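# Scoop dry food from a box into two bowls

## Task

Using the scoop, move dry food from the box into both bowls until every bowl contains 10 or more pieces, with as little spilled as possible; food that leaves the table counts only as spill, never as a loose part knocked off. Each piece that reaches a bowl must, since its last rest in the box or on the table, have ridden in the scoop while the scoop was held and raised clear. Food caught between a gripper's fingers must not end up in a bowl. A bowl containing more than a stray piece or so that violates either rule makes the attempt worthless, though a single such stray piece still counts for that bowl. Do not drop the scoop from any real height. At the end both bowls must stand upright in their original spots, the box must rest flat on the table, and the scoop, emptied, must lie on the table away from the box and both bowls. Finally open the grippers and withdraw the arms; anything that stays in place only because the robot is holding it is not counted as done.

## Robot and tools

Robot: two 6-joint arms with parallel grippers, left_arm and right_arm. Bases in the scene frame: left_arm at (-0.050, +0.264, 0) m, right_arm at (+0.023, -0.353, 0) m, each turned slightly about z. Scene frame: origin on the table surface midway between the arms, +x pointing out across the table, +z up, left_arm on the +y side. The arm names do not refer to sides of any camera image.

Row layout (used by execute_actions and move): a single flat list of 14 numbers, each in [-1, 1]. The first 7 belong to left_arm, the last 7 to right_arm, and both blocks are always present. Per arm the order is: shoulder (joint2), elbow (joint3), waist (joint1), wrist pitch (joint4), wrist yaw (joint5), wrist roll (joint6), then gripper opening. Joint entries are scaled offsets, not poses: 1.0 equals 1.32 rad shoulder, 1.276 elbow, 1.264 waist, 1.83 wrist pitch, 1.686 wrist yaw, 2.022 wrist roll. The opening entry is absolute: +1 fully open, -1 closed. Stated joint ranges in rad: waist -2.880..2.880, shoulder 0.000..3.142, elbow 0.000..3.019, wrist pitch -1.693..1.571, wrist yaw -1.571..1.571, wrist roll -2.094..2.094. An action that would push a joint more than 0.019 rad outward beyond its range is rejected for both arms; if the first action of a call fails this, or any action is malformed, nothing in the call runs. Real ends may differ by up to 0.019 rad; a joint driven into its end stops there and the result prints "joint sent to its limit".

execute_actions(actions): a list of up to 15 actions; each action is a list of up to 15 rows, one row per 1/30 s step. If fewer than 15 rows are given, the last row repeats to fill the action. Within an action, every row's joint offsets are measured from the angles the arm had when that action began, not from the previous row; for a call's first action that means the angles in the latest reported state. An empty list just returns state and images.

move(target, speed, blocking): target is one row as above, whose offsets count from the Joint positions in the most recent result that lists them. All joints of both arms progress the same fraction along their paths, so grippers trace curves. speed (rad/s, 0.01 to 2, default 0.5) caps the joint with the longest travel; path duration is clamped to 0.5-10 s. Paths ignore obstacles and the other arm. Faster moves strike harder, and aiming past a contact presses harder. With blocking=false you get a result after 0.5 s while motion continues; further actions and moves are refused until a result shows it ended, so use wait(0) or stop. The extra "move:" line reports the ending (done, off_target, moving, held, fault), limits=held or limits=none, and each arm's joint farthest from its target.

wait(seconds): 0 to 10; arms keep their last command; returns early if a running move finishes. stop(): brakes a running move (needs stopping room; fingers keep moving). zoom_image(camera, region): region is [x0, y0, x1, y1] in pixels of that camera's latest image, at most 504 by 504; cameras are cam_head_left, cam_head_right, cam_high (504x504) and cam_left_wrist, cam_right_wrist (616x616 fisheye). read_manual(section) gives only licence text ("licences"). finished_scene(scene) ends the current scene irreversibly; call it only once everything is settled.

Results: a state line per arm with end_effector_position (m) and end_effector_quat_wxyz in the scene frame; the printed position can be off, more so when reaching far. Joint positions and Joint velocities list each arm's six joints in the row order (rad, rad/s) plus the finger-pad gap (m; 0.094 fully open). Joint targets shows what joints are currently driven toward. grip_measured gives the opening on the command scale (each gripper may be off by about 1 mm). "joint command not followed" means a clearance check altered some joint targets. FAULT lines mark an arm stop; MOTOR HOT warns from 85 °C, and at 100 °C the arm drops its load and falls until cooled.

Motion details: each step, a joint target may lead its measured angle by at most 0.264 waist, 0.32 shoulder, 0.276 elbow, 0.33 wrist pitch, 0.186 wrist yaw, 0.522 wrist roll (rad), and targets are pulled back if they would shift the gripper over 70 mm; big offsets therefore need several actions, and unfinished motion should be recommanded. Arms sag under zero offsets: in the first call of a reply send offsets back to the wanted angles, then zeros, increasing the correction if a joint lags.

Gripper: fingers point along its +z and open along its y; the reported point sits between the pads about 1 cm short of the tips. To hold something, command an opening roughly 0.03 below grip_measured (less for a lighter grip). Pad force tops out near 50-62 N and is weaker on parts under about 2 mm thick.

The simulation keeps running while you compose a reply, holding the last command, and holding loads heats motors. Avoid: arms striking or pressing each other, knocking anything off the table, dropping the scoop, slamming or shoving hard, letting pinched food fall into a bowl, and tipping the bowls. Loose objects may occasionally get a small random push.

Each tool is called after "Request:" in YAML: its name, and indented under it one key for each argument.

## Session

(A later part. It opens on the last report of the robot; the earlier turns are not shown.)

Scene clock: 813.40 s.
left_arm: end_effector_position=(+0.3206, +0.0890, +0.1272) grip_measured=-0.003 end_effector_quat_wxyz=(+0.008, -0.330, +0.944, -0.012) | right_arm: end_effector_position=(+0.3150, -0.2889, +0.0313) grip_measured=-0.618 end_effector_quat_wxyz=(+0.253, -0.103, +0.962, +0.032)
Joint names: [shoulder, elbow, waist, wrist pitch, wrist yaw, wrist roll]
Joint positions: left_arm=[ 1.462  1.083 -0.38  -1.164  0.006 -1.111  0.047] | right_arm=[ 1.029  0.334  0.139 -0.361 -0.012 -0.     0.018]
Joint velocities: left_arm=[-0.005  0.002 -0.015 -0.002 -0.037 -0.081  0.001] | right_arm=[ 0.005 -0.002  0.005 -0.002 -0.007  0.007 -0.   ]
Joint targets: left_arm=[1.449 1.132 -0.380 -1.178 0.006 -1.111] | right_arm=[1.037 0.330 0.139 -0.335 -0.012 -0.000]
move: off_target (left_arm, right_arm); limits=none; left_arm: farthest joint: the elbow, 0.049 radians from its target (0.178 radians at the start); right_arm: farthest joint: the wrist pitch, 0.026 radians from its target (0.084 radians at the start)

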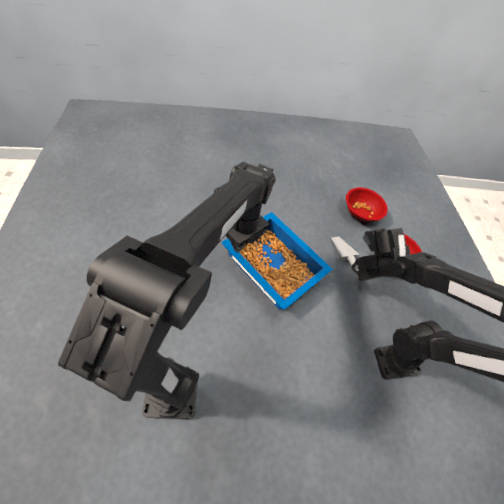

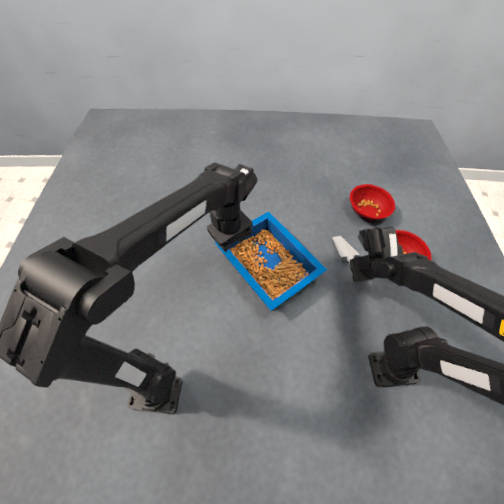

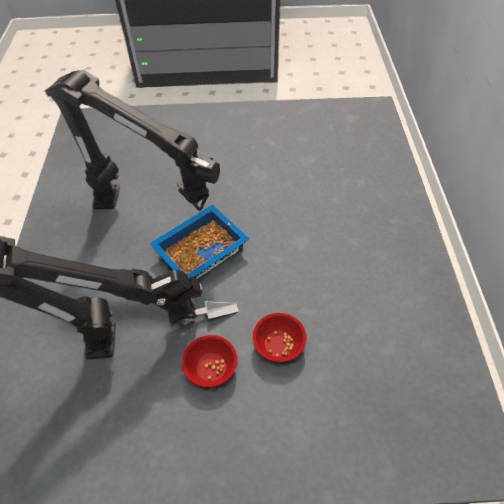

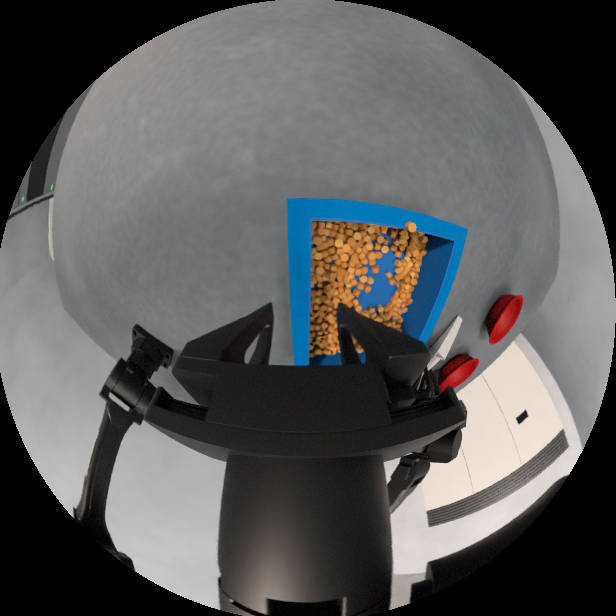

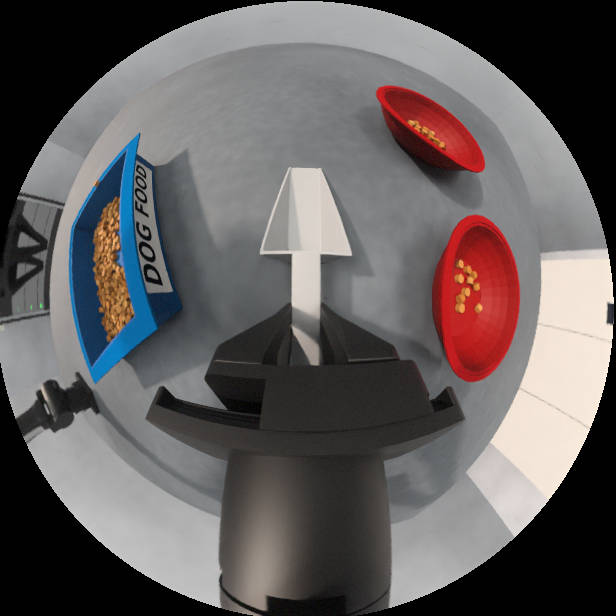

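Request:
move:
  target: [-0.35,-0.10,0.46,0.13,0,0.3,0.0, 0.026,-0.013,0,0.036,0,0,-0.65]
  speed: 0.5

Scene clock: 821.43 s.
left_arm: end_effector_position=(+0.3405, +0.3166, +0.2702) grip_measured=-0.003 end_effector_quat_wxyz=(+0.287, -0.305, +0.906, -0.058) | right_arm: end_effector_position=(+0.3185, -0.2882, +0.0274) grip_measured=-0.618 end_effector_quat_wxyz=(+0.260, -0.103, +0.960, +0.033)
Joint names: [shoulder, elbow, waist, wrist pitch, wrist yaw, wrist roll]
Joint positions: left_arm=[ 1.001  0.969  0.195 -0.945  0.006 -0.513  0.047] | right_arm=[ 1.05   0.325  0.139 -0.316 -0.012 -0.     0.018]
Joint velocities: left_arm=[-0.005  0.012  0.005  0.012  0.022 -0.081 -0.   ] | right_arm=[-0.015 -0.002 -0.005  0.007  0.022  0.007 -0.001]
Joint targets: left_arm=[1.000 0.955 0.201 -0.926 0.006 -0.504] | right_arm=[1.063 0.317 0.139 -0.295 -0.012 -0.000]
move: off_target (right_arm); limits=none; left_arm: farthest joint: the wrist pitch, 0.019 radians from its target (0.238 radians at the start); right_arm: farthest joint: the wrist pitch, 0.021 radians from its target (0.066 radians at the start)

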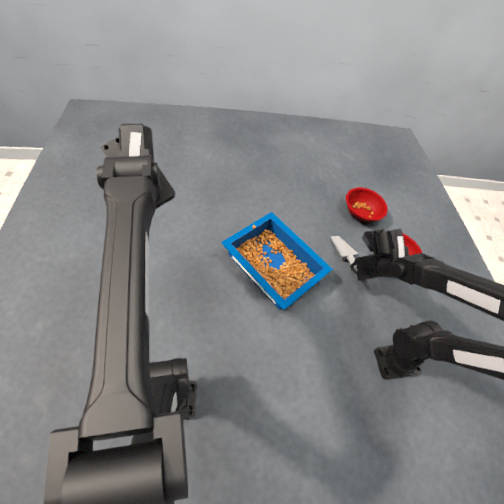

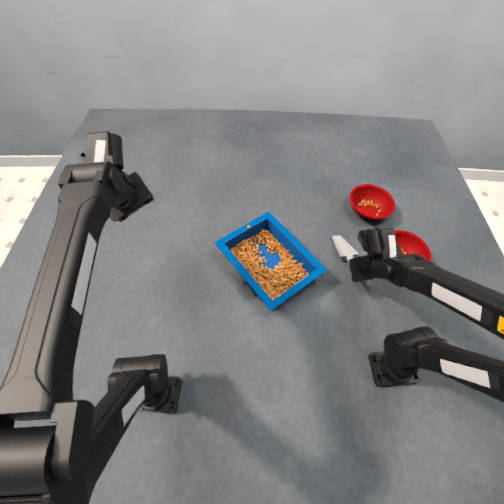

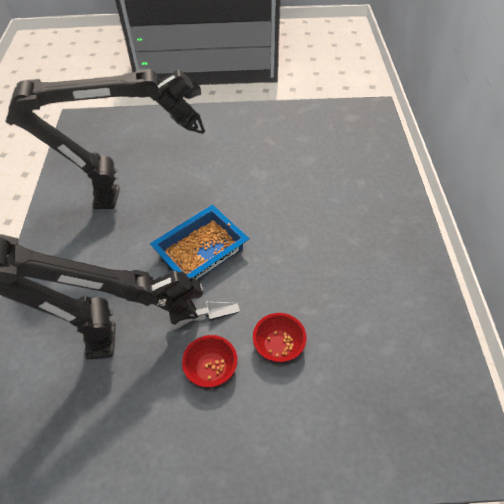

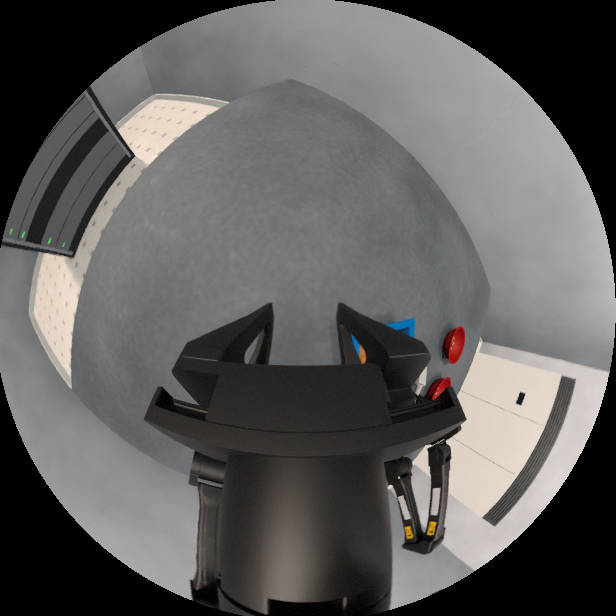

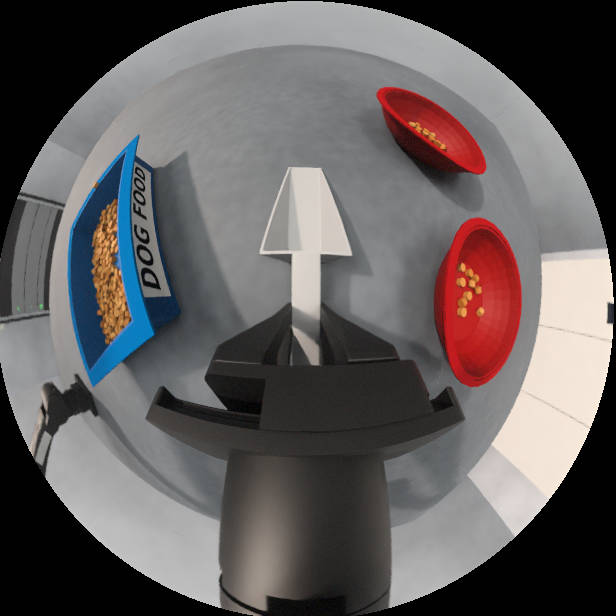

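Request:
execute_actions:
  actions:
    - [[0,0,0,0,0,0,0, 0.012,-0.006,0,0.018,0,0,-0.65]]
    - [[0,0,0,0,0,0,0, 0,0,0,0,0,0,-0.55],[0,0,0,0,0,0,0, 0,0,0,0,0,0,-0.5],[0,0,0,0,0,0,0, 0,0,0,0,0,0,-0.4],[0,0,0,0,0,0,0, 0,0,0,0,0,0,-0.3],[0,0,0,0,0,0,0, 0,0,0,0,0,0,-0.2],[0,0,0,0,0,0,0, 0,0,0,0,0,0,-0.1]]

Scene clock: 826.83 s.
left_arm: end_effector_position=(+0.3405, +0.3166, +0.2702) grip_measured=-0.003 end_effector_quat_wxyz=(+0.287, -0.305, +0.906, -0.058) | right_arm: end_effector_position=(+0.3199, -0.2879, +0.0273) grip_measured=-0.102 end_effector_quat_wxyz=(+0.263, -0.103, +0.959, +0.033)
Joint names: [shoulder, elbow, waist, wrist pitch, wrist yaw, wrist roll]
Joint positions: left_arm=[ 1.001  0.969  0.195 -0.945  0.006 -0.513  0.047] | right_arm=[ 1.054  0.324  0.139 -0.305 -0.012 -0.     0.042]
Joint velocities: left_arm=[ 0.015 -0.017 -0.005 -0.002 -0.051 -0.037 -0.001] | right_arm=[-0.015  0.012  0.005 -0.012  0.022 -0.081  0.   ]
Joint targets: left_arm=[1.001 0.969 0.195 -0.945 0.006 -0.513] | right_arm=[1.054 0.324 0.139 -0.305 -0.012 -0.000]

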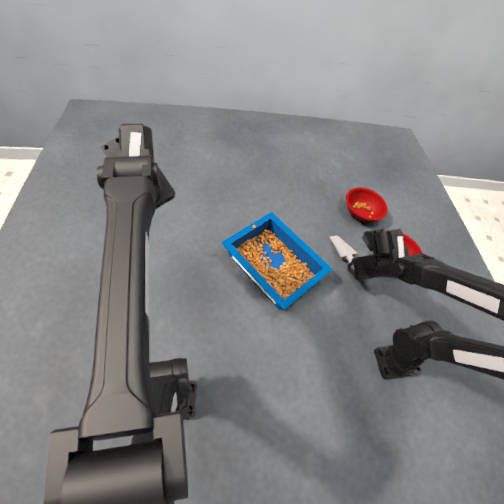

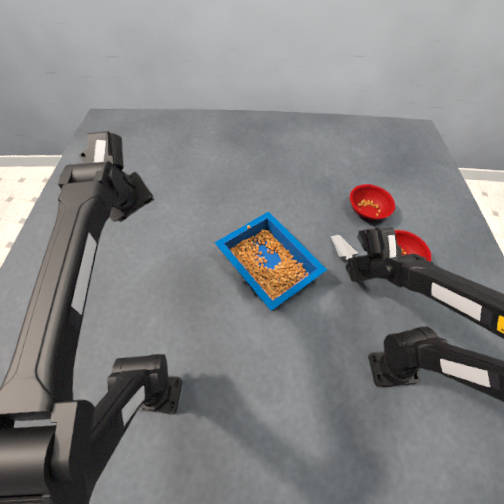

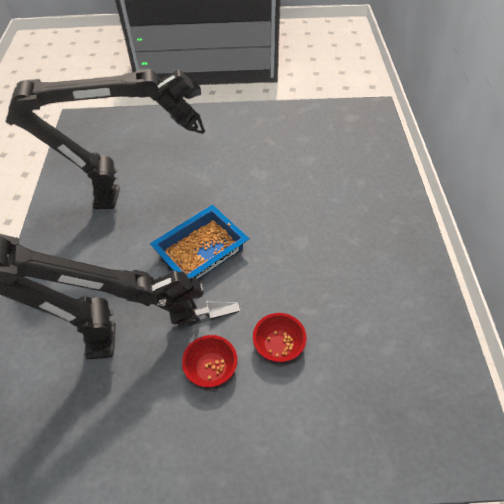

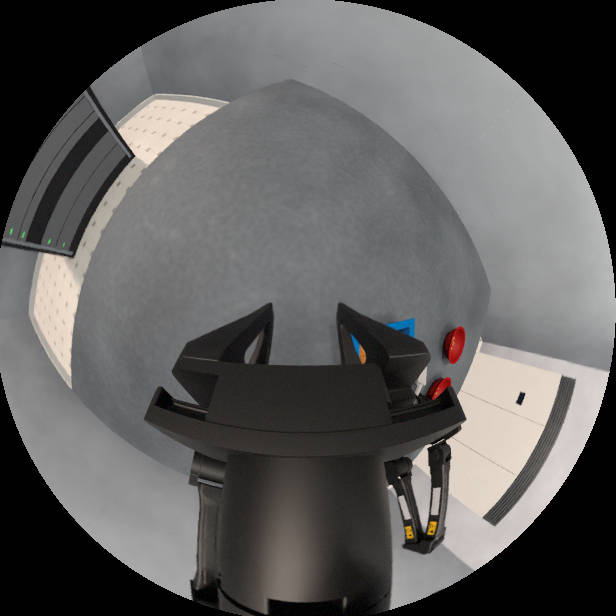

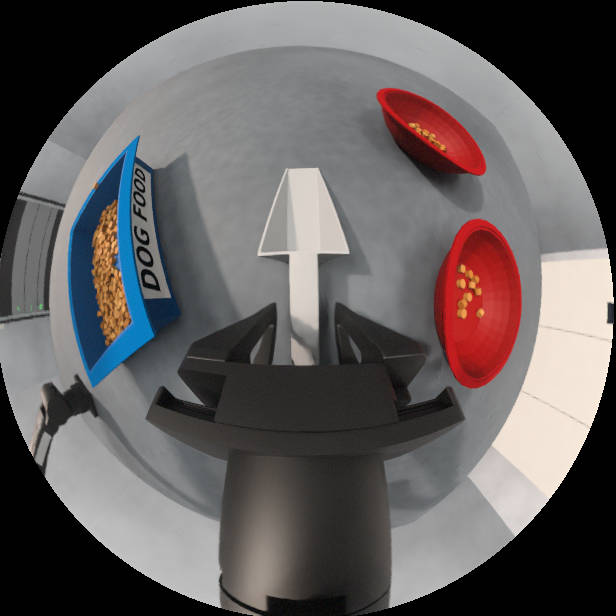

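Request:
move:
  target: [0,0,0,0,0,0,0, -0.192,0.209,0,-0.265,0,0,-0.1]
  speed: 0.45

Scene clock: 832.73 s.
left_arm: end_effector_position=(+0.3405, +0.3166, +0.2702) grip_measured=-0.003 end_effector_quat_wxyz=(+0.287, -0.305, +0.906, -0.058) | right_arm: end_effector_position=(+0.3215, -0.2876, +0.1466) grip_measured=-0.102 end_effector_quat_wxyz=(+0.271, -0.102, +0.956, +0.034)
Joint names: [shoulder, elbow, waist, wrist pitch, wrist yaw, wrist roll]
Joint positions: left_arm=[ 1.001  0.969  0.195 -0.945  0.006 -0.513  0.047] | right_arm=[ 0.798  0.551  0.139 -0.771 -0.012 -0.     0.042]
Joint velocities: left_arm=[-0.005 -0.012 -0.015 -0.007  0.022  0.022  0.001] | right_arm=[-0.005 -0.002 -0.005 -0.007  0.022 -0.051 -0.001]
Joint targets: left_arm=[1.001 0.969 0.195 -0.945 0.006 -0.513] | right_arm=[0.800 0.591 0.139 -0.790 -0.012 -0.000]
move: off_target (right_arm); limits=none; left_arm: farthest joint: the waist, 0.000 radians from its target (0.000 radians at the start); right_arm: farthest joint: the elbow, 0.040 radians from its target (0.266 radians at the start)

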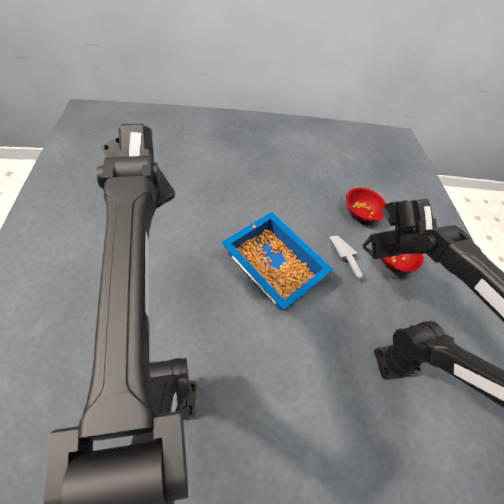

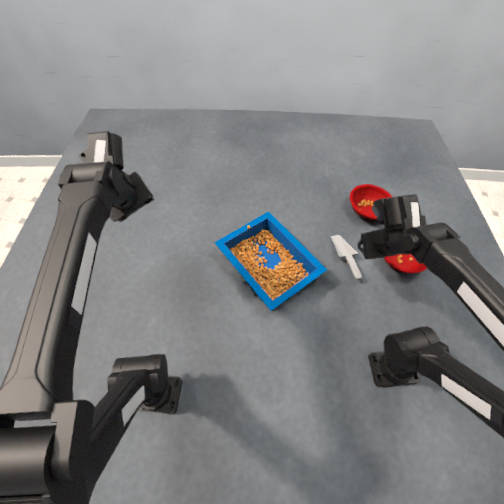

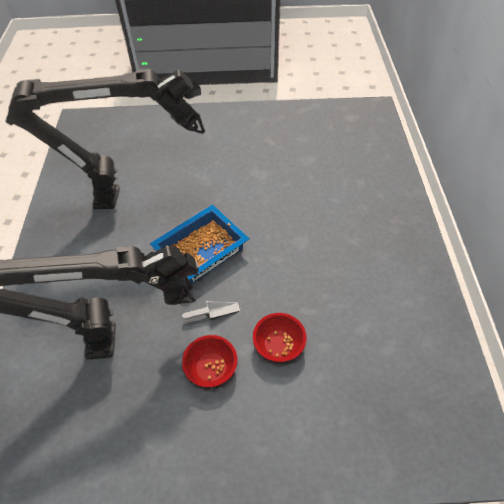

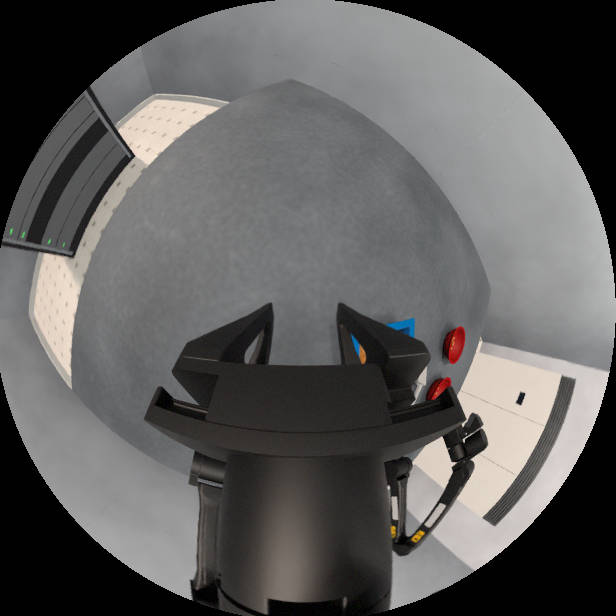

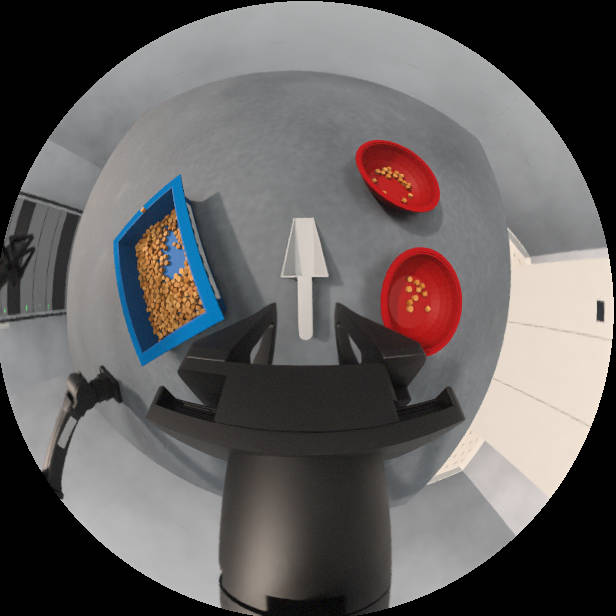

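Request:
zoom_image:
  camera: "cam_right_wrist"
  region: [340, 120, 480, 360]

Request:
zoom_image:
  camera: "cam_high"
  region: [140, 190, 320, 400]

Region (340, 120, 480, 360) of cam_right_wrist's 616x616 image, scaled by 2.100, with more detail than that image has; it fills the left 294 columns of this view, and the rest is white.

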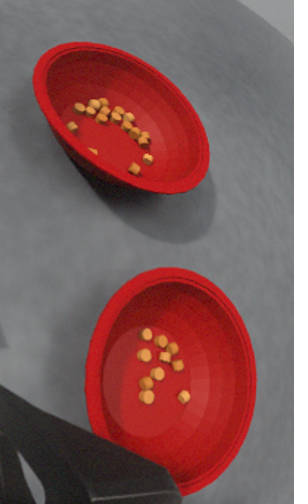

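Region (140, 190, 320, 400) of cam_high's 504x504 image, scaled by 2.400, with more detail than that image has; it fills the left 432 columns of this view, and the rest is white.

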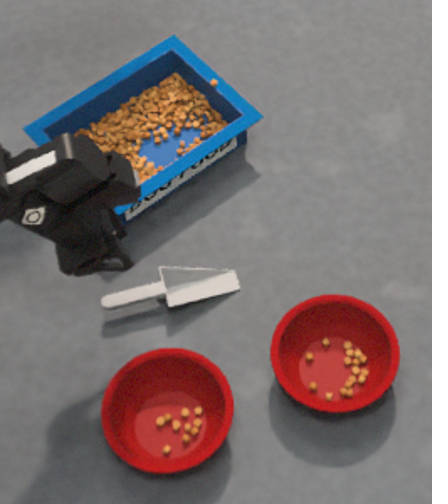

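Request:
move:
  target: [0,0,0,0,0,0,0, -0.40,-0.15,0,0.2,0,0,-0.1]
  speed: 0.6

Scene clock: 841.30 s.
left_arm: end_effector_position=(+0.3405, +0.3166, +0.2702) grip_measured=-0.003 end_effector_quat_wxyz=(+0.287, -0.305, +0.906, -0.058) | right_arm: end_effector_position=(+0.3033, -0.2914, +0.2542) grip_measured=-0.102 end_effector_quat_wxyz=(+0.578, -0.089, +0.809, +0.065)
Joint names: [shoulder, elbow, waist, wrist pitch, wrist yaw, wrist roll]
Joint positions: left_arm=[ 1.001  0.969  0.195 -0.945  0.006 -0.513  0.047] | right_arm=[ 0.266  0.366  0.139 -0.43  -0.012 -0.     0.042]
Joint velocities: left_arm=[ 0.005 -0.022 -0.005 -0.012 -0.081 -0.037  0.   ] | right_arm=[ 0.005  0.002 -0.005  0.007 -0.007  0.022 -0.   ]
Joint targets: left_arm=[1.001 0.969 0.195 -0.945 0.006 -0.513] | right_arm=[0.270 0.359 0.139 -0.405 -0.012 -0.000]
move: off_target (right_arm); limits=none; left_arm: farthest joint: the waist, 0.000 radians from its target (0.000 radians at the start); right_arm: farthest joint: the wrist pitch, 0.025 radians from its target (0.366 radians at the start)

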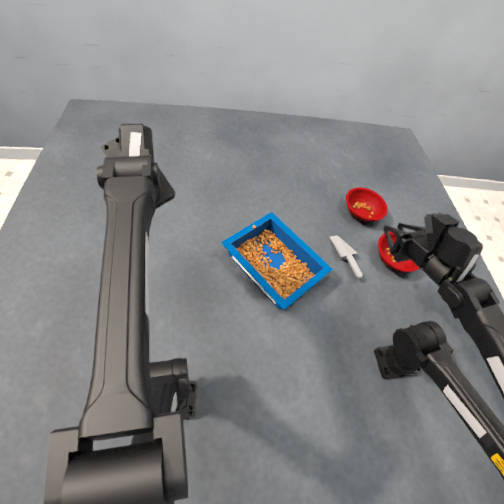

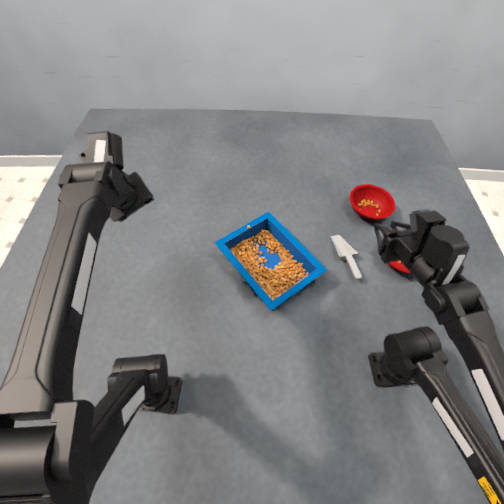

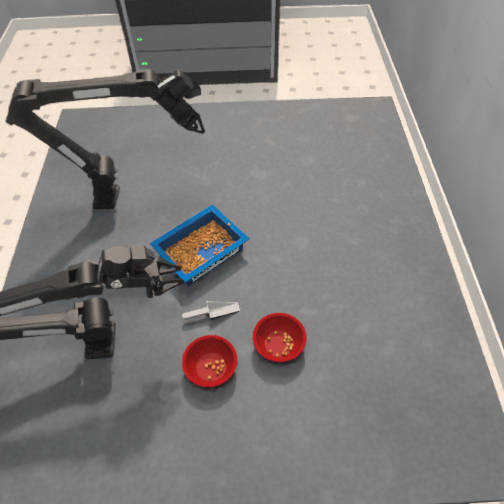

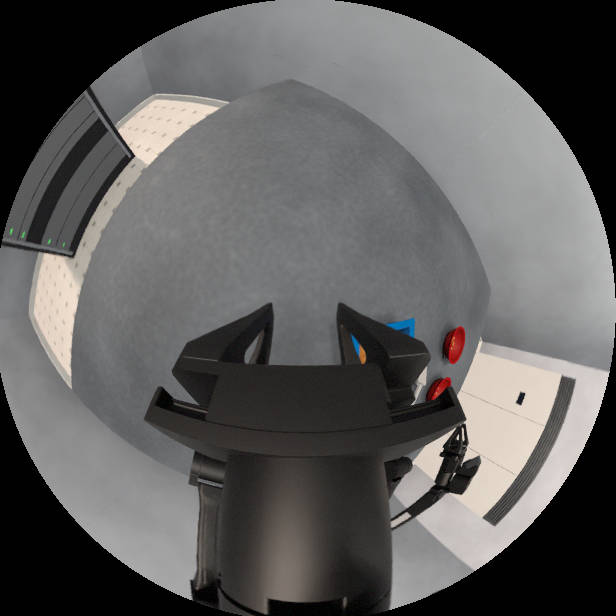

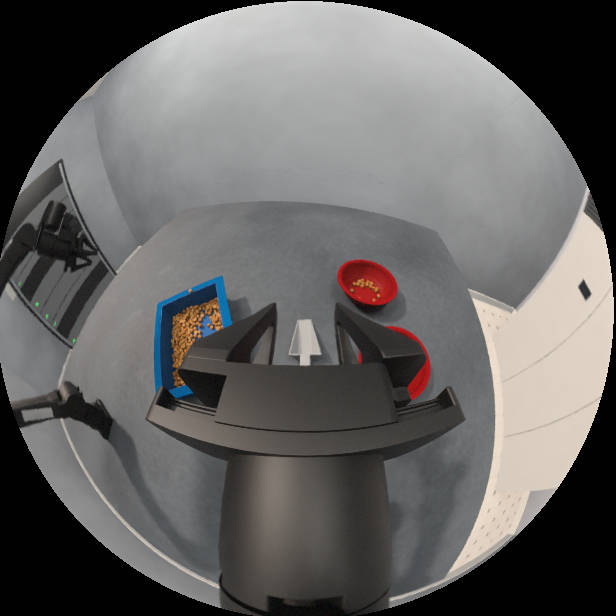

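Request:
finished_scene:
  scene: 1

The scene is finished: the task was done.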